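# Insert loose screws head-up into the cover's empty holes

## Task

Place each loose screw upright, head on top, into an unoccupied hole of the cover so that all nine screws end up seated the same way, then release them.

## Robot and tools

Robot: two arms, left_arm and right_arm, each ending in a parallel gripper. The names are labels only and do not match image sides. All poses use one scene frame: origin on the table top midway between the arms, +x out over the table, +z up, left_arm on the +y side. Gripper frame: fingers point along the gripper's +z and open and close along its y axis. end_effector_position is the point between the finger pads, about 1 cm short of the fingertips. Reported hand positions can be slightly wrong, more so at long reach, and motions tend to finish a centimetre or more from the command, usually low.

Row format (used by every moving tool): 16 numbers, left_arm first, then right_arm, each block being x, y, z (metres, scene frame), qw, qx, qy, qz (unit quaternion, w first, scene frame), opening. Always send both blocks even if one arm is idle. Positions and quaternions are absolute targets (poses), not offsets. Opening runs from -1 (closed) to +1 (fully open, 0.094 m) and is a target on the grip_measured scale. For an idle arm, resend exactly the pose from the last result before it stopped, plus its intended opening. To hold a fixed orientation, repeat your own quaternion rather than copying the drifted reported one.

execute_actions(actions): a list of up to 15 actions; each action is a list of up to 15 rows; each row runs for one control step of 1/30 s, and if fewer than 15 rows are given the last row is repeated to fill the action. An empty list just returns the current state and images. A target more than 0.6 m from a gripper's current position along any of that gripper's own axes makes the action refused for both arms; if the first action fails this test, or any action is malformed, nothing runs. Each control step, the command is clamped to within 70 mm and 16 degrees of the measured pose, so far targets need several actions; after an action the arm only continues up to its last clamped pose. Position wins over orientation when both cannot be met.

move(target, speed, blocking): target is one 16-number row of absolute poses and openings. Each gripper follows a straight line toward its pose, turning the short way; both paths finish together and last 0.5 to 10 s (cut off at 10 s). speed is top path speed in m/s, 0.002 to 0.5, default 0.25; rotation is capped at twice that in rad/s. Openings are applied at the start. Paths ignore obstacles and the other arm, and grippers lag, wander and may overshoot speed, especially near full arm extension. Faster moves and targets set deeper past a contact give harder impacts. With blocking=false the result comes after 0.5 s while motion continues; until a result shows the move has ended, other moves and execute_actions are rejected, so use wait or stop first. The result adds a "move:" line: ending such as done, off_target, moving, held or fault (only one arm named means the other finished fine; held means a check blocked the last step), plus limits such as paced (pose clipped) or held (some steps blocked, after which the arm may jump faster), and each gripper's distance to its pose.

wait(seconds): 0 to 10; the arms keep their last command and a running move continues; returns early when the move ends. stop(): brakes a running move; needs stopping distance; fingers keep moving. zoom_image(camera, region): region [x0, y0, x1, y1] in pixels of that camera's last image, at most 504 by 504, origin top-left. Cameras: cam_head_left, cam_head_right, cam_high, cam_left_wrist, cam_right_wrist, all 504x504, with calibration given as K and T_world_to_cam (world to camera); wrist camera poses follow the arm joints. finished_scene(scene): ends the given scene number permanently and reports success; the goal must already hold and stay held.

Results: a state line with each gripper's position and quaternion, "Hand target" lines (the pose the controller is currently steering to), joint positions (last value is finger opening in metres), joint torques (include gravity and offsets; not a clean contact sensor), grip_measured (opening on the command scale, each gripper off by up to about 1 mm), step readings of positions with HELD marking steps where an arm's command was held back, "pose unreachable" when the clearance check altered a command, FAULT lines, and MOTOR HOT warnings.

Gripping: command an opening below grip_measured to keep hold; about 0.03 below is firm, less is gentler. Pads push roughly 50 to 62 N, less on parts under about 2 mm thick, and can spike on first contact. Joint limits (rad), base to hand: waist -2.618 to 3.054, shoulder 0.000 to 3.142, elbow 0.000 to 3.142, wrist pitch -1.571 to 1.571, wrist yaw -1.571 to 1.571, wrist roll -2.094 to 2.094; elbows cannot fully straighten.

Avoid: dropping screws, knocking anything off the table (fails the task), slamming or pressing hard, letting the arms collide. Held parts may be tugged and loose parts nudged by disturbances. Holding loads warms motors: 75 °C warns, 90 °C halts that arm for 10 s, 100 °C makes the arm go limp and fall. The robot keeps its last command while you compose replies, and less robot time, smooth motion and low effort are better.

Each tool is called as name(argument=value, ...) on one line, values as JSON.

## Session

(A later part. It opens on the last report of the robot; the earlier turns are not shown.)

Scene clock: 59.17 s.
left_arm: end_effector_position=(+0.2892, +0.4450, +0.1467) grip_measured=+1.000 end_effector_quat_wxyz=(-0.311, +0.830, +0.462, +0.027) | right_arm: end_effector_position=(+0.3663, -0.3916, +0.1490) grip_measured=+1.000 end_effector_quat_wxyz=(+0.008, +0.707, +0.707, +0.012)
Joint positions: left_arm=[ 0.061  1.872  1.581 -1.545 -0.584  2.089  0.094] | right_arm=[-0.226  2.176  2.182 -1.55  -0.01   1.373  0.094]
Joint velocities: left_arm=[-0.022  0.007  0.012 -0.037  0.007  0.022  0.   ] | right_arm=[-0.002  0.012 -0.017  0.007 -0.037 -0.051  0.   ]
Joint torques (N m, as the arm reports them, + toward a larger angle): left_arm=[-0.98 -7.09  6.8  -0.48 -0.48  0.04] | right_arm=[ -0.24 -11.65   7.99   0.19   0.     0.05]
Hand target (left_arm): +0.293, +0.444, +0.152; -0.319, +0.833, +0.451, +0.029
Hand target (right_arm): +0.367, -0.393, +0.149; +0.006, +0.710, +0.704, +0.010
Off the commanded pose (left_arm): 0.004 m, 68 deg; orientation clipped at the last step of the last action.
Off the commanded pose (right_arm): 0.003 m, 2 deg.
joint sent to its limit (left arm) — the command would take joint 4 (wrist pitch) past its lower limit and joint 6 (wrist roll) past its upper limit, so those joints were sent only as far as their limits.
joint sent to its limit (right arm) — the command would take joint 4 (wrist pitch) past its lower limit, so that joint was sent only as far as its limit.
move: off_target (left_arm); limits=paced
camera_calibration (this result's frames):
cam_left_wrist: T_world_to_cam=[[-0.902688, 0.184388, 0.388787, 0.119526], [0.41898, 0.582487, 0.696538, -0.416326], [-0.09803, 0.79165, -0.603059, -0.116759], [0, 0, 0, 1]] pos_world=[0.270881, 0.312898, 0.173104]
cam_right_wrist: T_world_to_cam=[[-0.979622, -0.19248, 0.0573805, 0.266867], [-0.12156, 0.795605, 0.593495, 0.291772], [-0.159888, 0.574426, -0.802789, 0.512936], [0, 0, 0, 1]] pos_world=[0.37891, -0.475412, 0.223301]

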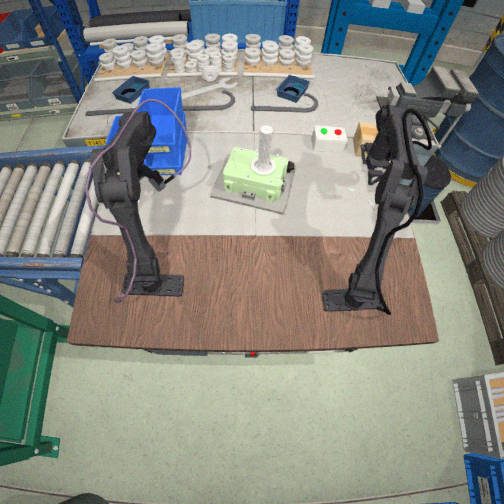

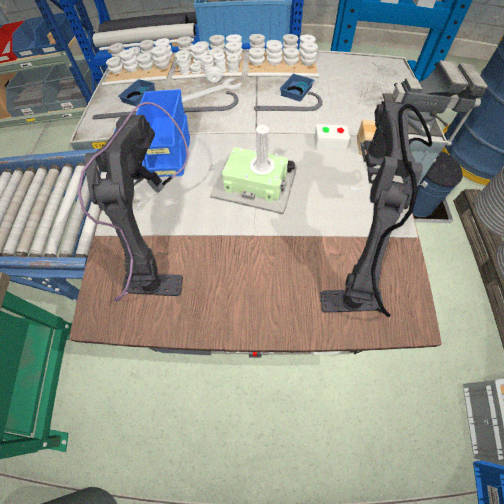

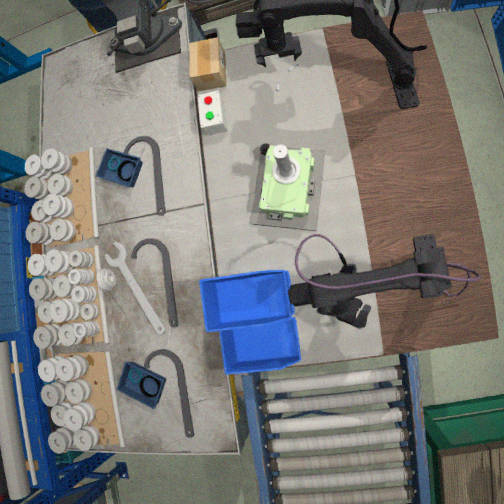

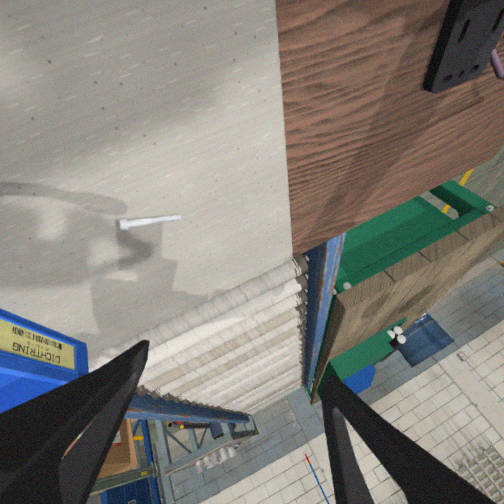

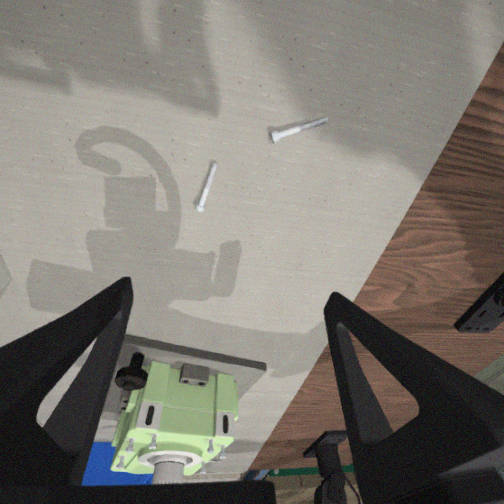

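move(target=[0.3266,0.435,0.04,0,0.196,0.981,0,-0.3, 0.392,-0.383,0.04,0,-0.629,0.777,0,-0.3])

Scene clock: 65.83 s.
left_arm: end_effector_position=(+0.3260, +0.4337, +0.0353) grip_measured=-0.298 end_effector_quat_wxyz=(-0.016, +0.207, +0.978, +0.001) | right_arm: end_effector_position=(+0.3951, -0.3876, +0.0520) grip_measured=-0.298 end_effector_quat_wxyz=(+0.010, -0.623, +0.782, -0.011)
Joint positions: left_arm=[ 0.306  1.914  1.336 -1.019 -0.017  0.705  0.033] | right_arm=[-0.201  2.272  1.953 -1.222 -0.    -1.518  0.033]
Joint velocities: left_arm=[-0.012 -0.012 -0.002 -0.007  0.037 -0.095  0.001] | right_arm=[ 0.007 -0.007 -0.002  0.007 -0.066 -0.007  0.001]
Joint torques (N m, as the arm reports them, + toward a larger angle): left_arm=[  0.95 -10.15   3.65   0.35   0.14  -0.09] | right_arm=[  0.62 -12.41   5.1    0.35   0.01  -0.05]
Hand target (left_arm): +0.326, +0.435, +0.040; -0.001, +0.195, +0.981, +0.000
Hand target (right_arm): +0.392, -0.383, +0.040; +0.000, -0.629, +0.777, +0.000
Off the commanded pose (left_arm): 0.005 m, 2 deg.
Off the commanded pose (right_arm): 0.013 m, 2 deg.
move: off_target (right_arm)
camera_calibration (this result's frames):
cam_left_wrist: T_world_to_cam=[[-0.165039, -0.986242, -0.00939106, 0.47951], [-0.914702, 0.149492, 0.375462, 0.286375], [-0.368892, 0.0705559, -0.92679, 0.241066], [0, 0, 0, 1]] pos_world=[0.430013, 0.413093, 0.120398]
cam_right_wrist: T_world_to_cam=[[0.992877, -0.031409, 0.114933, -0.418496], [-0.0940813, -0.798565, 0.594511, -0.279153], [0.0731086, -0.601089, -0.795831, -0.110681], [0, 0, 0, 1]] pos_world=[0.397343, -0.302595, 0.125974]

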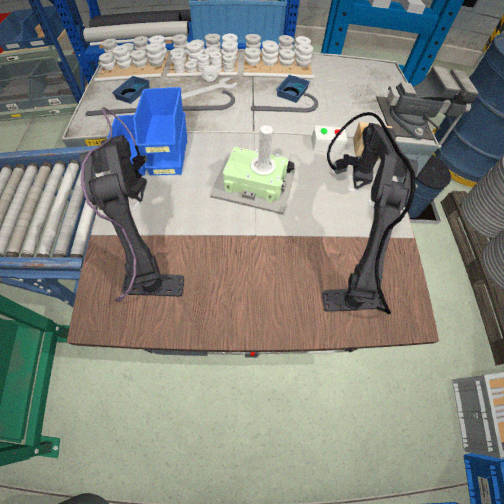

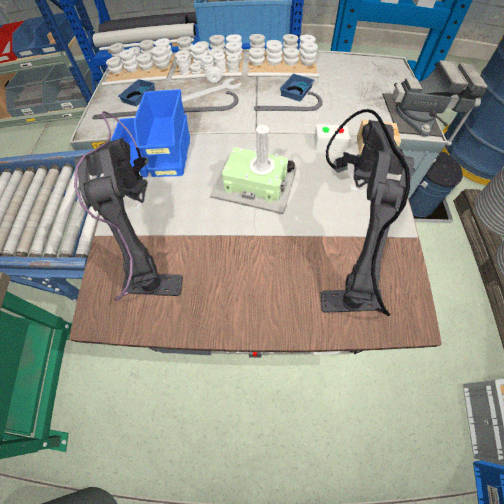

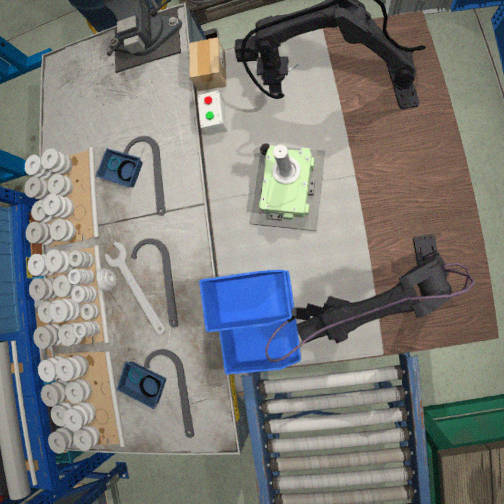

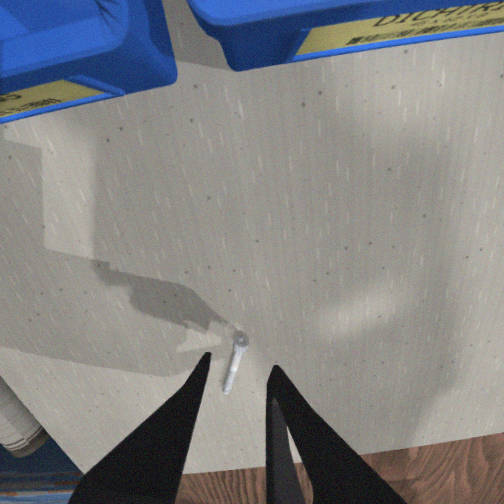

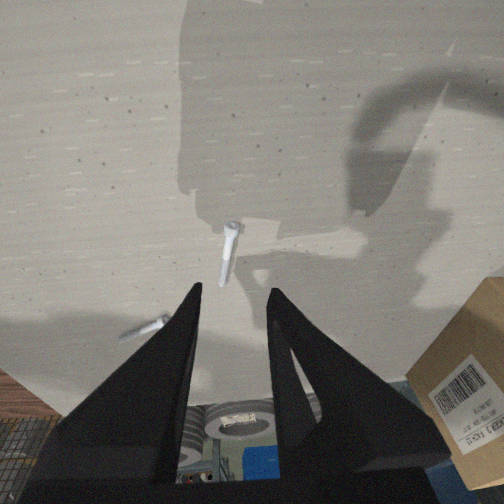

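move(target=[0.3205,0.441,0.008,0,0.196,0.981,0,-0.3, 0.391,-0.393,0.0,0,-0.629,0.777,0,-0.3], speed=0.05)

move(target=[0.3205,0.441,0.008,0,0.196,0.981,0,-1, 0.391,-0.393,0.0,0,-0.629,0.777,0,-1])

Scene clock: 67.30 s.
left_arm: end_effector_position=(+0.3222, +0.4386, +0.0172) grip_measured=-0.298 end_effector_quat_wxyz=(-0.006, +0.197, +0.980, +0.004) | right_arm: end_effector_position=(+0.3954, -0.3885, +0.0172) grip_measured=-0.299 end_effector_quat_wxyz=(+0.009, -0.631, +0.776, -0.010)
Joint positions: left_arm=[ 0.326  1.914  1.259 -0.923 -0.012  0.704  0.033] | right_arm=[-0.203  2.299  1.859 -1.104 -0.001 -1.541  0.033]
Joint velocities: left_arm=[-0.007 -0.027  0.007 -0.022 -0.022 -0.037  0.   ] | right_arm=[-0.002 -0.007  0.012 -0.007  0.051 -0.022  0.   ]
Joint torques (N m, as the arm reports them, + toward a larger angle): left_arm=[ 1.21 -7.76  2.51  0.69  0.11  0.08] | right_arm=[ -0.69 -11.89   4.42   0.54   0.01  -0.05]
Hand target (left_arm): +0.320, +0.441, +0.008; -0.001, +0.196, +0.981, -0.000
Hand target (right_arm): +0.390, -0.393, +0.000; -0.000, -0.629, +0.777, +0.000
Off the commanded pose (left_arm): 0.010 m, 1 deg.
Off the commanded pose (right_arm): 0.018 m, 2 deg.
move: off_target (right_arm)
camera_calibration (this result's frames):
cam_left_wrist: T_world_to_cam=[[-0.14437, -0.989434, -0.0132927, 0.478307], [-0.925114, 0.130193, 0.35667, 0.301069], [-0.351171, 0.0637899, -0.934136, 0.219933], [0, 0, 0, 1]] pos_world=[0.42481, 0.420027, 0.104423]
cam_right_wrist: T_world_to_cam=[[0.993563, -0.0106461, 0.112781, -0.406984], [-0.0760067, -0.800871, 0.593994, -0.267204], [0.0839994, -0.598742, -0.796525, -0.14228], [0, 0, 0, 1]] pos_world=[0.396006, -0.303518, 0.0912881]

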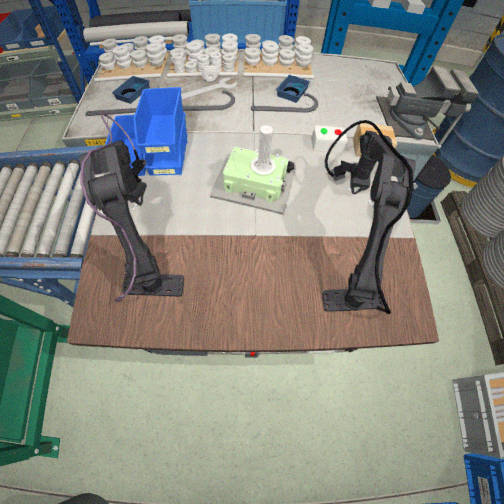

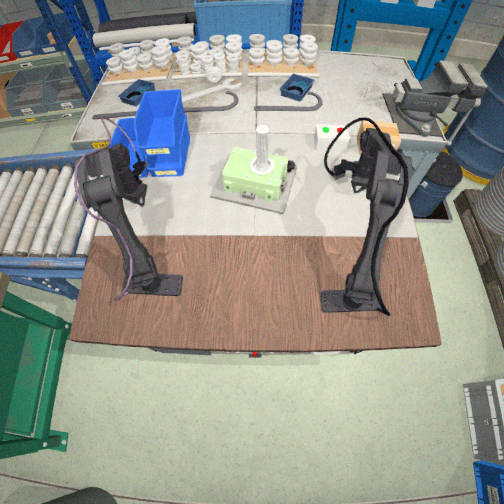

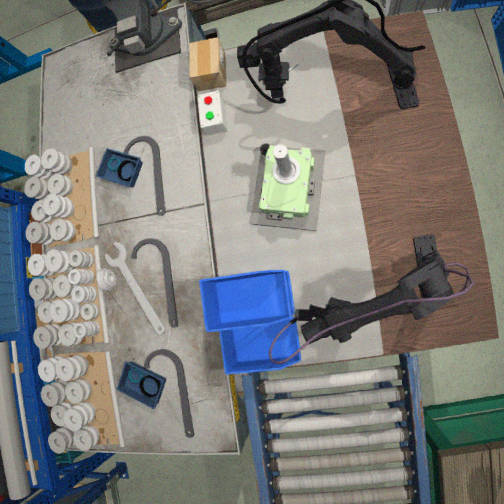

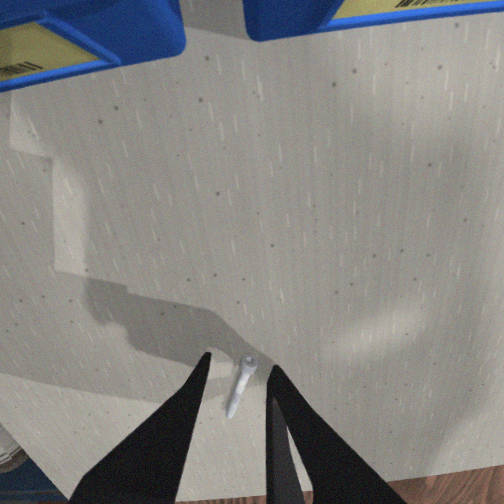

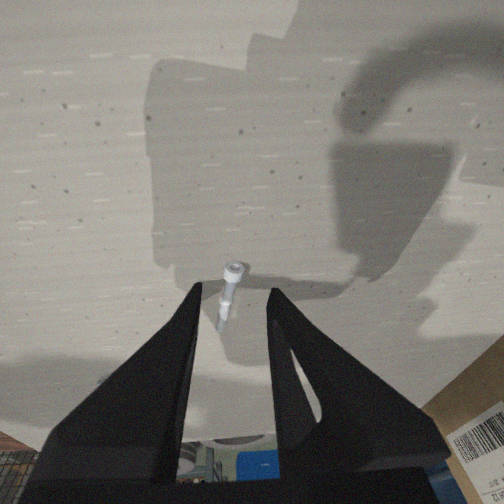

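Scene clock: 68.00 s.
left_arm: end_effector_position=(+0.3228, +0.4394, +0.0168) grip_measured=-0.876 end_effector_quat_wxyz=(-0.005, +0.197, +0.980, +0.006) | right_arm: end_effector_position=(+0.3948, -0.3884, +0.0172) grip_measured=-0.930 end_effector_quat_wxyz=(+0.009, -0.631, +0.775, -0.009)
Joint positions: left_arm=[ 0.326  1.914  1.257 -0.916 -0.015  0.705  0.006] | right_arm=[-0.203  2.299  1.859 -1.106 -0.001 -1.542  0.003]
Joint velocities: left_arm=[-0.002 -0.007 -0.022 -0.037  0.095 -0.051  0.   ] | right_arm=[ 0.012 -0.002 -0.012 -0.007  0.007 -0.051  0.   ]
Joint torques (N m, as the arm reports them, + toward a larger angle): left_arm=[ 1.21 -7.77  2.62  0.64  0.15  0.09] | right_arm=[ -0.68 -11.86   4.45   0.58   0.01  -0.06]
Hand target (left_arm): +0.320, +0.441, +0.008; -0.001, +0.196, +0.981, -0.000
Hand target (right_arm): +0.390, -0.393, +0.000; +0.000, -0.629, +0.777, +0.000
Off the commanded pose (left_arm): 0.009 m, 1 deg.
Off the commanded pose (right_arm): 0.018 m, 1 deg.
move: off_target (right_arm)
camera_calibration (this result's frames):
cam_left_wrist: T_world_to_cam=[[-0.14509, -0.989257, -0.0178655, 0.479393], [-0.926103, 0.129428, 0.354374, 0.302414], [-0.348255, 0.0679616, -0.934933, 0.216939], [0, 0, 0, 1]] pos_world=[0.425172, 0.420359, 0.10422]
cam_right_wrist: T_world_to_cam=[[0.993872, -0.00917787, 0.110159, -0.405838], [-0.0732204, -0.801239, 0.593848, -0.268392], [0.0828137, -0.598275, -0.797, -0.141511], [0, 0, 0, 1]] pos_world=[0.395418, -0.303433, 0.0913062]

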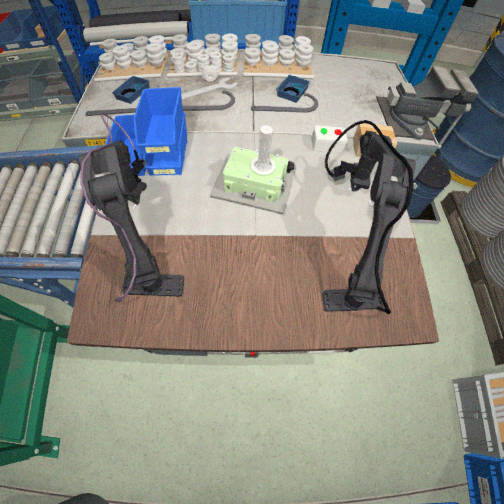

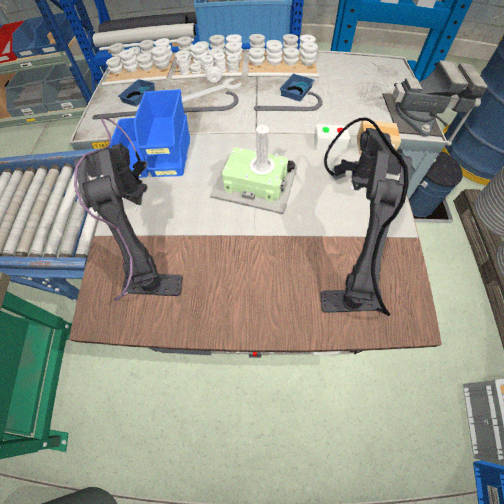

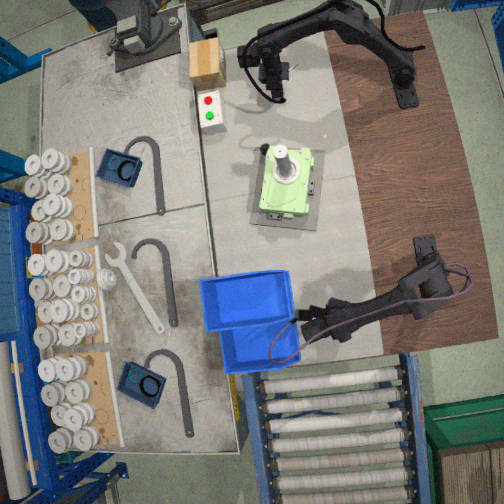

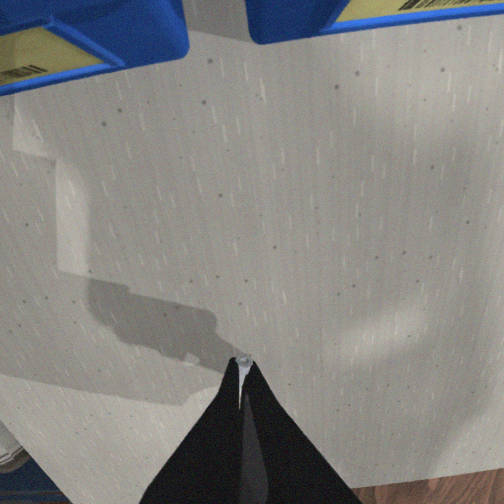

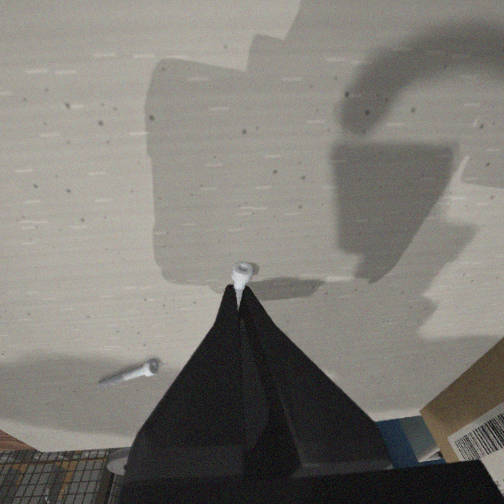

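move(target=[0.3205,0.441,0.15,0,0.196,0.981,0,-1, 0.391,-0.393,0.12,0,-0.629,0.777,0,-1])

move(target=[0.30,0.30,0.25,0.6645,0.2418,0.6645,-0.2418,-1, 0.22,0.03,0.06,0,0,1,0,-1])

move(target=[0.30,0.30,0.25,0.6645,0.2418,0.6645,-0.2418,-1, 0.22,0.03,0.012,0,0,1,0,-1], speed=0.06)

move(target=[0.30,0.30,0.25,0.6645,0.2418,0.6645,-0.2418,-1, 0.22,0.03,0.012,0,0,1,0,0])

move(target=[0.30,0.30,0.25,0.6645,0.2418,0.6645,-0.2418,-1, 0.22,0.03,0.12,0,0,1,0,0])

Scene clock: 69.47 s.
left_arm: end_effector_position=(+0.3184, +0.4380, +0.1419) grip_measured=-0.876 end_effector_quat_wxyz=(-0.011, +0.197, +0.980, +0.002) | right_arm: end_effector_position=(+0.3927, -0.3883, +0.1254) grip_measured=-0.930 end_effector_quat_wxyz=(+0.008, -0.632, +0.775, -0.009)
Joint positions: left_arm=[ 0.326  1.827  1.651 -1.413 -0.015  0.705  0.006] | right_arm=[-0.203  2.299  2.291 -1.54   0.    -1.543  0.003]
Joint velocities: left_arm=[ 0.002  0.017 -0.007  0.066 -0.037 -0.007 -0.001] | right_arm=[-0.012 -0.002  0.017 -0.007 -0.081 -0.066 -0.001]
Joint torques (N m, as the arm reports them, + toward a larger angle): left_arm=[ 1.25 -8.19  7.12  0.11  0.15  0.07] | right_arm=[ -0.69 -12.05   7.64   0.18   0.01  -0.06]
Hand target (left_arm): +0.320, +0.441, +0.150; +0.000, +0.196, +0.981, +0.000
Hand target (right_arm): +0.391, -0.393, +0.120; +0.000, -0.629, +0.777, -0.000
Off the commanded pose (left_arm): 0.009 m, 1 deg.
Off the commanded pose (right_arm): 0.007 m, 1 deg.
move: done
camera_calibration (this result's frames):
cam_left_wrist: T_world_to_cam=[[-0.145679, -0.989269, -0.0111716, 0.478813], [-0.920805, 0.13145, 0.367203, 0.249715], [-0.361794, 0.0637806, -0.930074, 0.33792], [0, 0, 0, 1]] pos_world=[0.42195, 0.419297, 0.227943]
cam_right_wrist: T_world_to_cam=[[0.994027, -0.00869128, 0.108785, -0.415421], [-0.0721151, -0.800484, 0.595, -0.33304], [0.0819095, -0.599291, -0.79633, -0.0551395], [0, 0, 0, 1]] pos_world=[0.393439, -0.303248, 0.199441]

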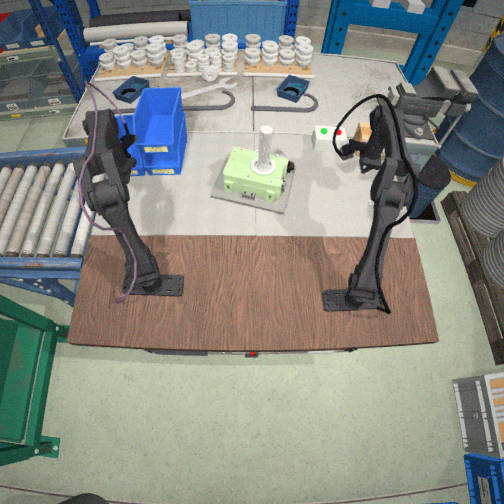

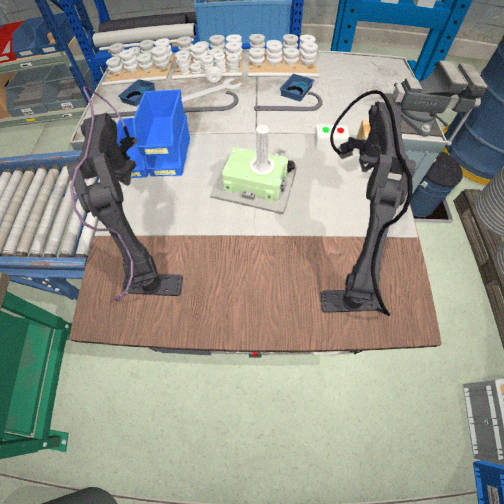

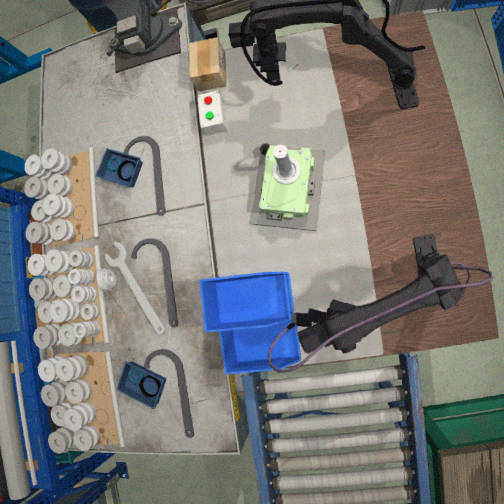

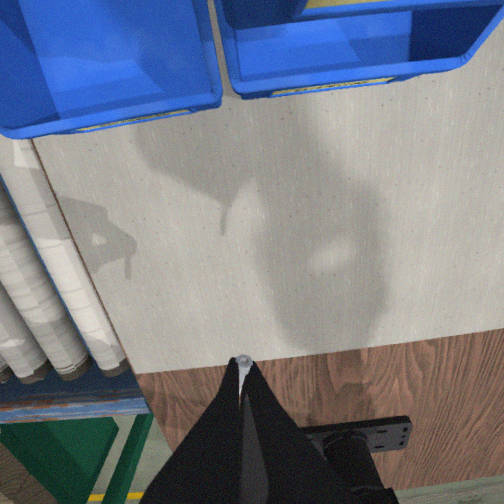

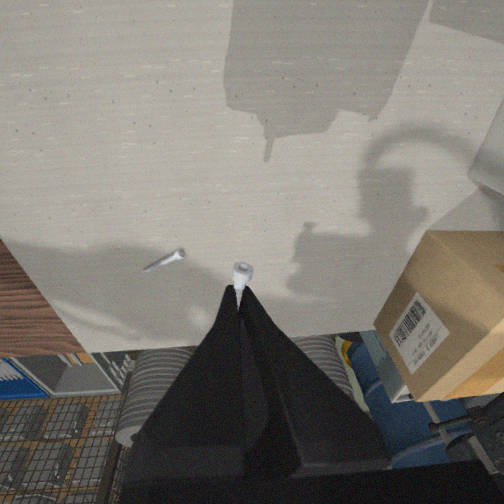

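Scene clock: 73.70 s.
left_arm: end_effector_position=(+0.2995, +0.3016, +0.2538) grip_measured=-0.876 end_effector_quat_wxyz=(+0.670, +0.244, +0.661, -0.234) | right_arm: end_effector_position=(+0.2192, +0.0307, +0.0620) grip_measured=-0.931 end_effector_quat_wxyz=(-0.004, -0.003, +1.000, +0.004)
Joint positions: left_arm=[0.483 0.982 0.391 0.607 1.155 0.002 0.006] | right_arm=[ 0.874  2.231  1.925 -1.264 -0.011  0.896  0.003]
Joint velocities: left_arm=[ 0.012 -0.022 -0.002  0.066  0.051 -0.125  0.   ] | right_arm=[-0.002  0.002  0.007 -0.022 -0.037 -0.022 -0.   ]
Joint torques (N m, as the arm reports them, + toward a larger angle): left_arm=[-1.04 -1.48  4.71  1.67 -0.16 -0.08] | right_arm=[ -0.09 -12.06   8.07   0.18   0.02   0.03]
Hand target (left_arm): +0.300, +0.299, +0.249; +0.667, +0.238, +0.664, -0.240
Hand target (right_arm): +0.221, +0.032, +0.060; -0.005, +0.000, +1.000, +0.000
Off the commanded pose (left_arm): 0.004 m, 1 deg.
Off the commanded pose (right_arm): 0.002 m, 1 deg.
move: done
camera_calibration (this result's frames):
cam_left_wrist: T_world_to_cam=[[-0.616139, -0.752466, 0.232741, 0.350021], [-0.402761, 0.0470578, -0.914095, 0.404703], [0.676873, -0.656948, -0.332058, 0.198345], [0, 0, 0, 1]] pos_world=[0.244406, 0.374637, 0.354335]
cam_right_wrist: T_world_to_cam=[[0.199514, -0.976826, 0.0774873, -0.0265446], [-0.792735, -0.114419, 0.598732, 0.164257], [-0.575991, -0.180882, -0.797192, 0.291059], [0, 0, 0, 1]] pos_world=[0.303156, 0.0455121, 0.135741]

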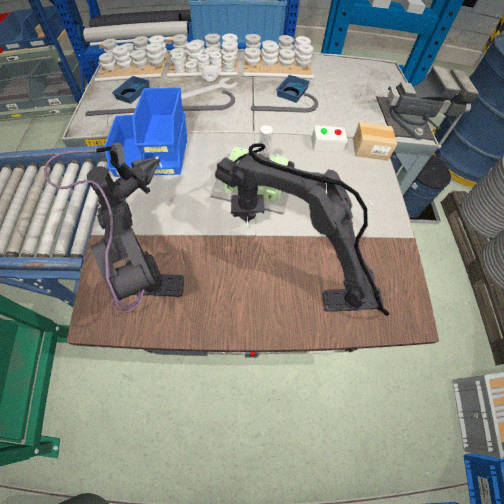

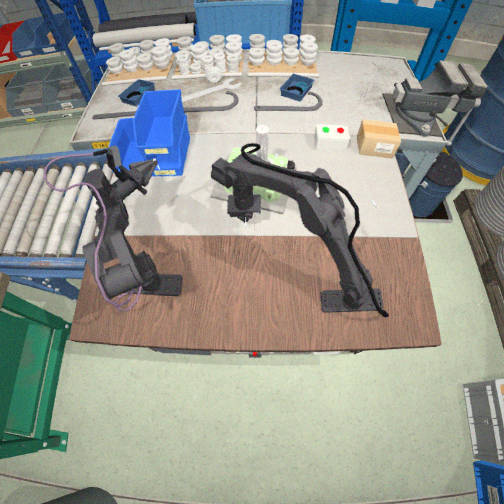

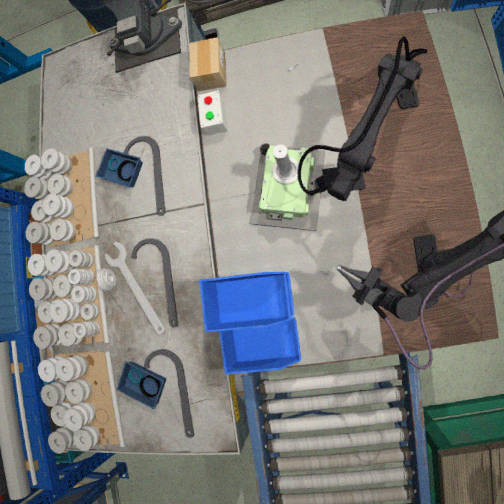

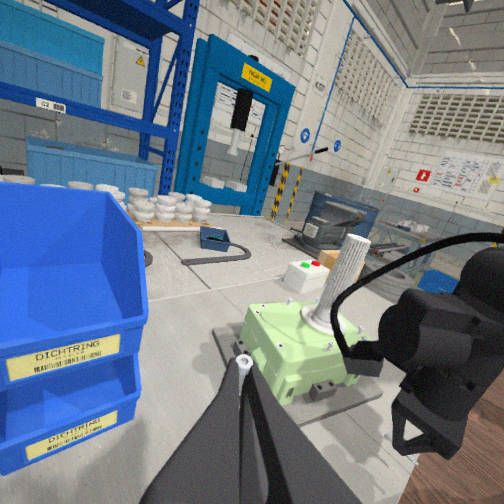

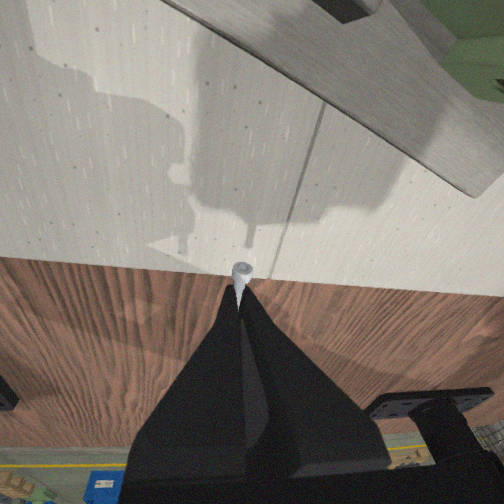

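Scene clock: 74.97 s.
left_arm: end_effector_position=(+0.2995, +0.3016, +0.2538) grip_measured=-0.876 end_effector_quat_wxyz=(+0.670, +0.244, +0.661, -0.234) | right_arm: end_effector_position=(+0.2207, +0.0326, +0.0217) grip_measured=-0.931 end_effector_quat_wxyz=(+0.001, -0.002, +1.000, +0.010)
Joint positions: left_arm=[0.483 0.982 0.391 0.607 1.155 0.002 0.006] | right_arm=[ 0.874  2.248  1.791 -1.096 -0.011  0.899  0.003]
Joint velocities: left_arm=[ 0.007 -0.002  0.002 -0.066 -0.007 -0.051  0.001] | right_arm=[-0.002 -0.007 -0.012 -0.022 -0.037  0.007 -0.001]
Joint torques (N m, as the arm reports them, + toward a larger angle): left_arm=[-0.5  -1.3   5.68  1.49  0.01 -0.03] | right_arm=[  0.17 -12.46   5.28   0.39   0.1    0.05]
Hand target (left_arm): +0.300, +0.300, +0.250; +0.664, +0.242, +0.665, -0.242
Hand target (right_arm): +0.220, +0.030, +0.012; -0.000, -0.000, +1.000, -0.000
Off the commanded pose (left_arm): 0.004 m, 1 deg.
Off the commanded pose (right_arm): 0.010 m, 1 deg.
move: done
camera_calibration (this result's frames):
cam_left_wrist: T_world_to_cam=[[-0.616139, -0.752466, 0.232741, 0.350021], [-0.402761, 0.0470578, -0.914095, 0.404703], [0.676873, -0.656948, -0.332058, 0.198345], [0, 0, 0, 1]] pos_world=[0.244406, 0.374637, 0.354335]
cam_right_wrist: T_world_to_cam=[[0.195395, -0.978473, 0.0664171, -0.0206846], [-0.799426, -0.119679, 0.588724, 0.191641], [-0.568102, -0.168129, -0.805601, 0.258145], [0, 0, 0, 1]] pos_world=[0.303897, 0.0460978, 0.0965124]

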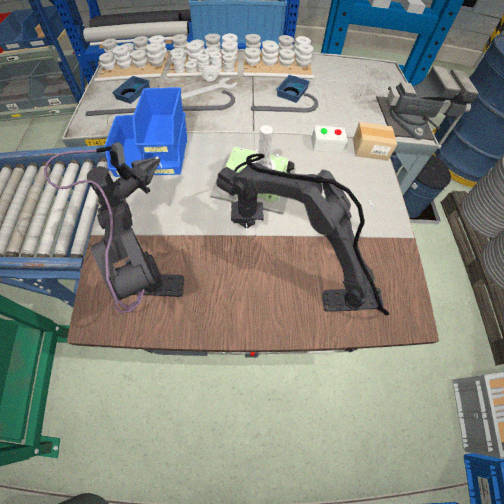

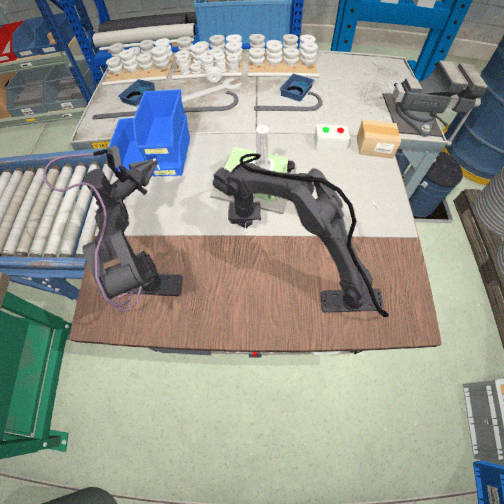

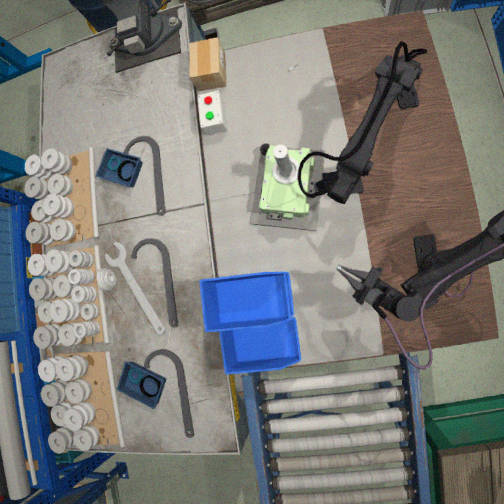

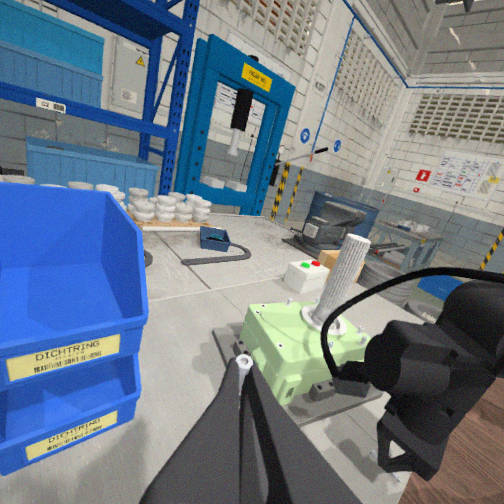

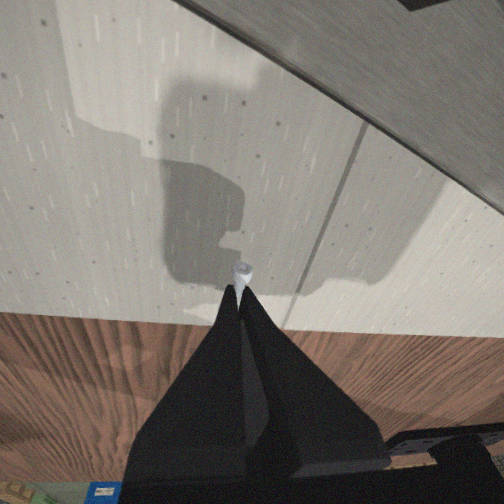

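Scene clock: 75.67 s.
left_arm: end_effector_position=(+0.2995, +0.3016, +0.2538) grip_measured=-0.876 end_effector_quat_wxyz=(+0.670, +0.244, +0.661, -0.234) | right_arm: end_effector_position=(+0.2210, +0.0330, +0.0217) grip_measured=-0.002 end_effector_quat_wxyz=(+0.002, -0.001, +1.000, +0.011)
Joint positions: left_arm=[0.483 0.982 0.391 0.607 1.155 0.002 0.006] | right_arm=[ 0.874  2.248  1.791 -1.094 -0.011  0.899  0.047]
Joint velocities: left_arm=[-0.012 -0.012 -0.017 -0.11   0.007 -0.007  0.001] | right_arm=[ 0.002  0.022  0.002 -0.022  0.007 -0.066  0.   ]
Joint torques (N m, as the arm reports them, + toward a larger angle): left_arm=[-0.51 -1.29  5.67  1.49  0.   -0.03] | right_arm=[  0.13 -12.3    5.26   0.4    0.1    0.04]
Hand target (left_arm): +0.300, +0.300, +0.250; +0.664, +0.242, +0.665, -0.242
Hand target (right_arm): +0.220, +0.030, +0.012; +0.000, +0.000, +1.000, +0.000
Off the commanded pose (left_arm): 0.004 m, 1 deg.
Off the commanded pose (right_arm): 0.010 m, 1 deg.
move: done
camera_calibration (this result's frames):
cam_left_wrist: T_world_to_cam=[[-0.616139, -0.752466, 0.232741, 0.350021], [-0.402761, 0.0470578, -0.914095, 0.404703], [0.676873, -0.656948, -0.332058, 0.198345], [0, 0, 0, 1]] pos_world=[0.244406, 0.374637, 0.354335]
cam_right_wrist: T_world_to_cam=[[0.194945, -0.978646, 0.0651803, -0.0202465], [-0.800162, -0.120255, 0.587605, 0.192121], [-0.567219, -0.166705, -0.806518, 0.258159], [0, 0, 0, 1]] pos_world=[0.304108, 0.046326, 0.0966386]

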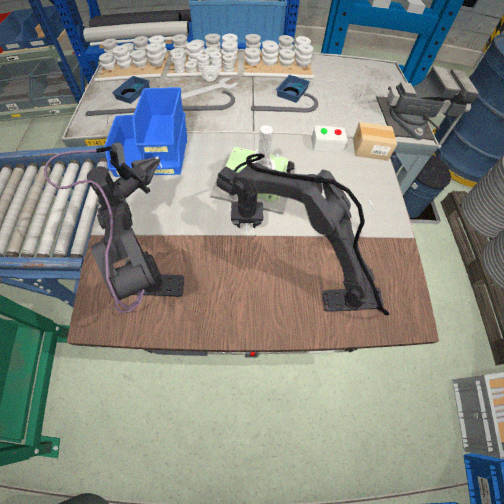

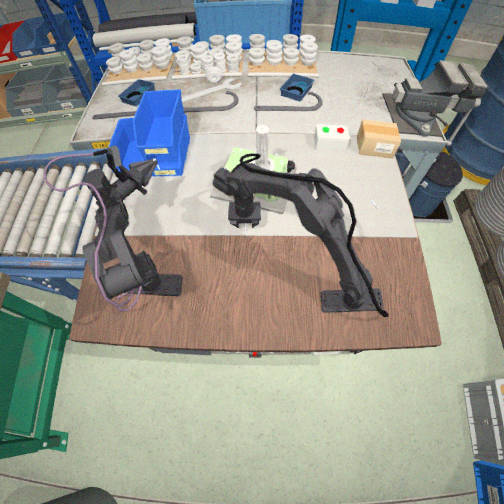

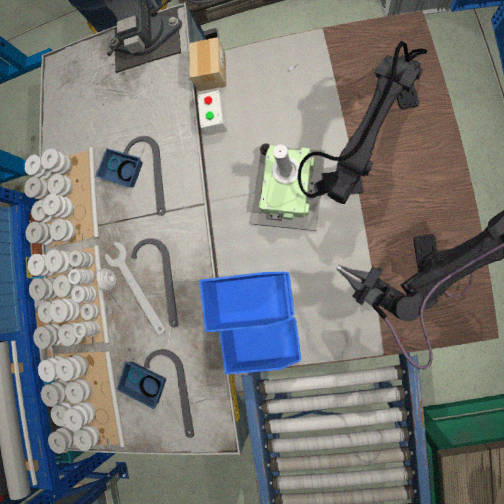

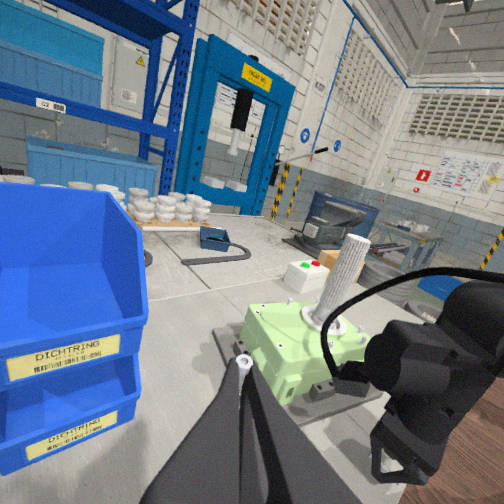

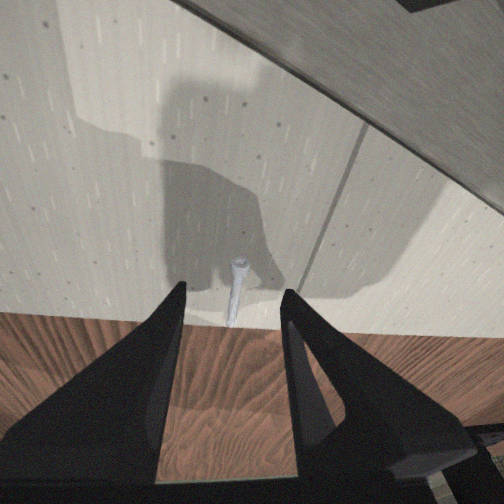

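Scene clock: 76.83 s.
left_arm: end_effector_position=(+0.2995, +0.3016, +0.2538) grip_measured=-0.876 end_effector_quat_wxyz=(+0.670, +0.244, +0.661, -0.234) | right_arm: end_effector_position=(+0.2187, +0.0300, +0.1151) grip_measured=-0.002 end_effector_quat_wxyz=(-0.006, -0.001, +1.000, +0.000)
Joint positions: left_arm=[0.483 0.982 0.391 0.607 1.155 0.002 0.006] | right_arm=[ 0.874  2.248  2.164 -1.493 -0.01   0.899  0.047]
Joint velocities: left_arm=[-0.017  0.017  0.007  0.022  0.007  0.037 -0.001] | right_arm=[-0.017 -0.012  0.002 -0.037  0.066  0.051  0.   ]
Joint torques (N m, as the arm reports them, + toward a larger angle): left_arm=[-0.5  -1.29  5.69  1.49  0.01 -0.04] | right_arm=[  0.18 -13.64   7.79   0.17   0.1    0.04]
Hand target (left_arm): +0.300, +0.300, +0.250; +0.664, +0.242, +0.665, -0.242
Hand target (right_arm): +0.220, +0.030, +0.120; +0.000, +0.000, +1.000, +0.000
Off the commanded pose (left_arm): 0.004 m, 1 deg.
Off the commanded pose (right_arm): 0.005 m, 1 deg.
move: done
camera_calibration (this result's frames):
cam_left_wrist: T_world_to_cam=[[-0.616139, -0.752466, 0.232741, 0.350021], [-0.402761, 0.0470578, -0.914095, 0.404703], [0.676873, -0.656948, -0.332058, 0.198345], [0, 0, 0, 1]] pos_world=[0.244406, 0.374637, 0.354335]
cam_right_wrist: T_world_to_cam=[[0.196144, -0.977079, 0.0827261, -0.0311621], [-0.790487, -0.107637, 0.602946, 0.130792], [-0.580222, -0.183658, -0.793481, 0.333526], [0, 0, 0, 1]] pos_world=[0.303021, 0.0448851, 0.188364]

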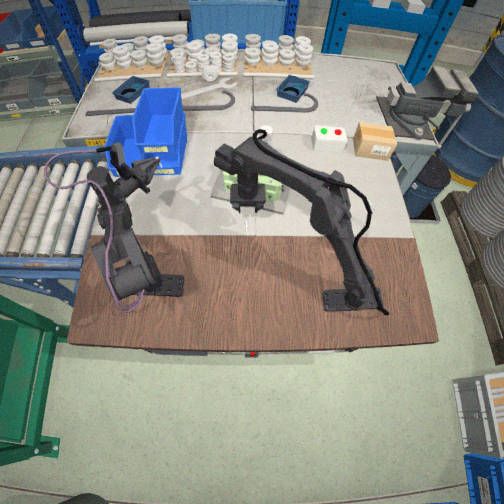

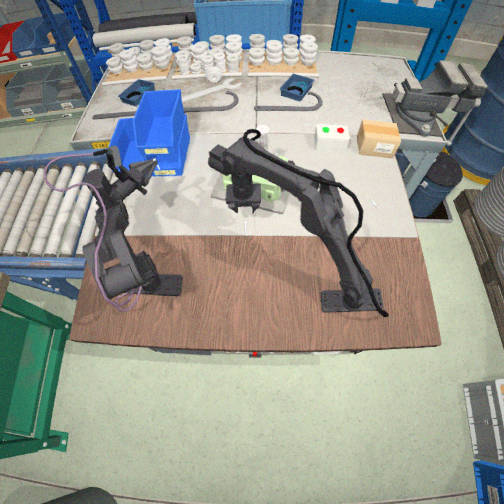

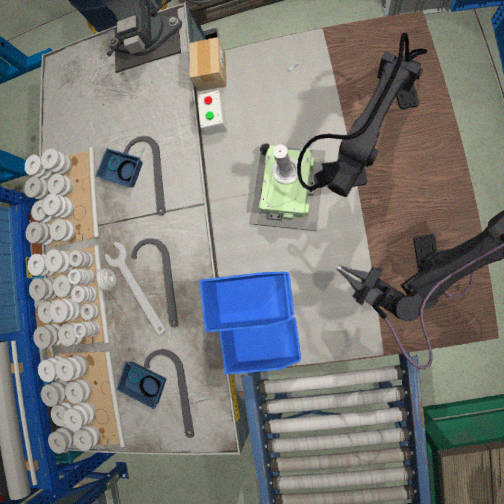

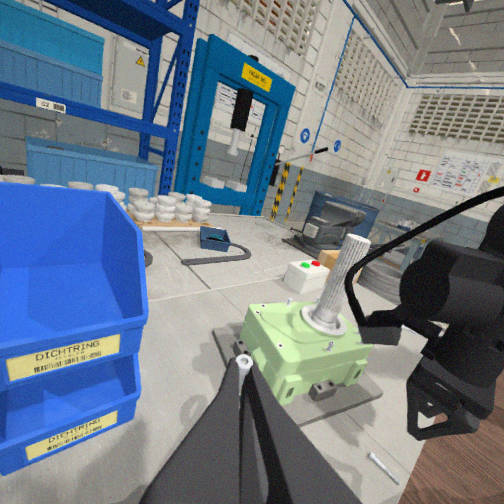

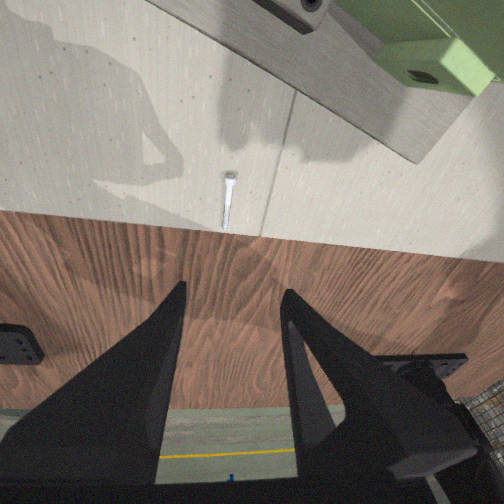

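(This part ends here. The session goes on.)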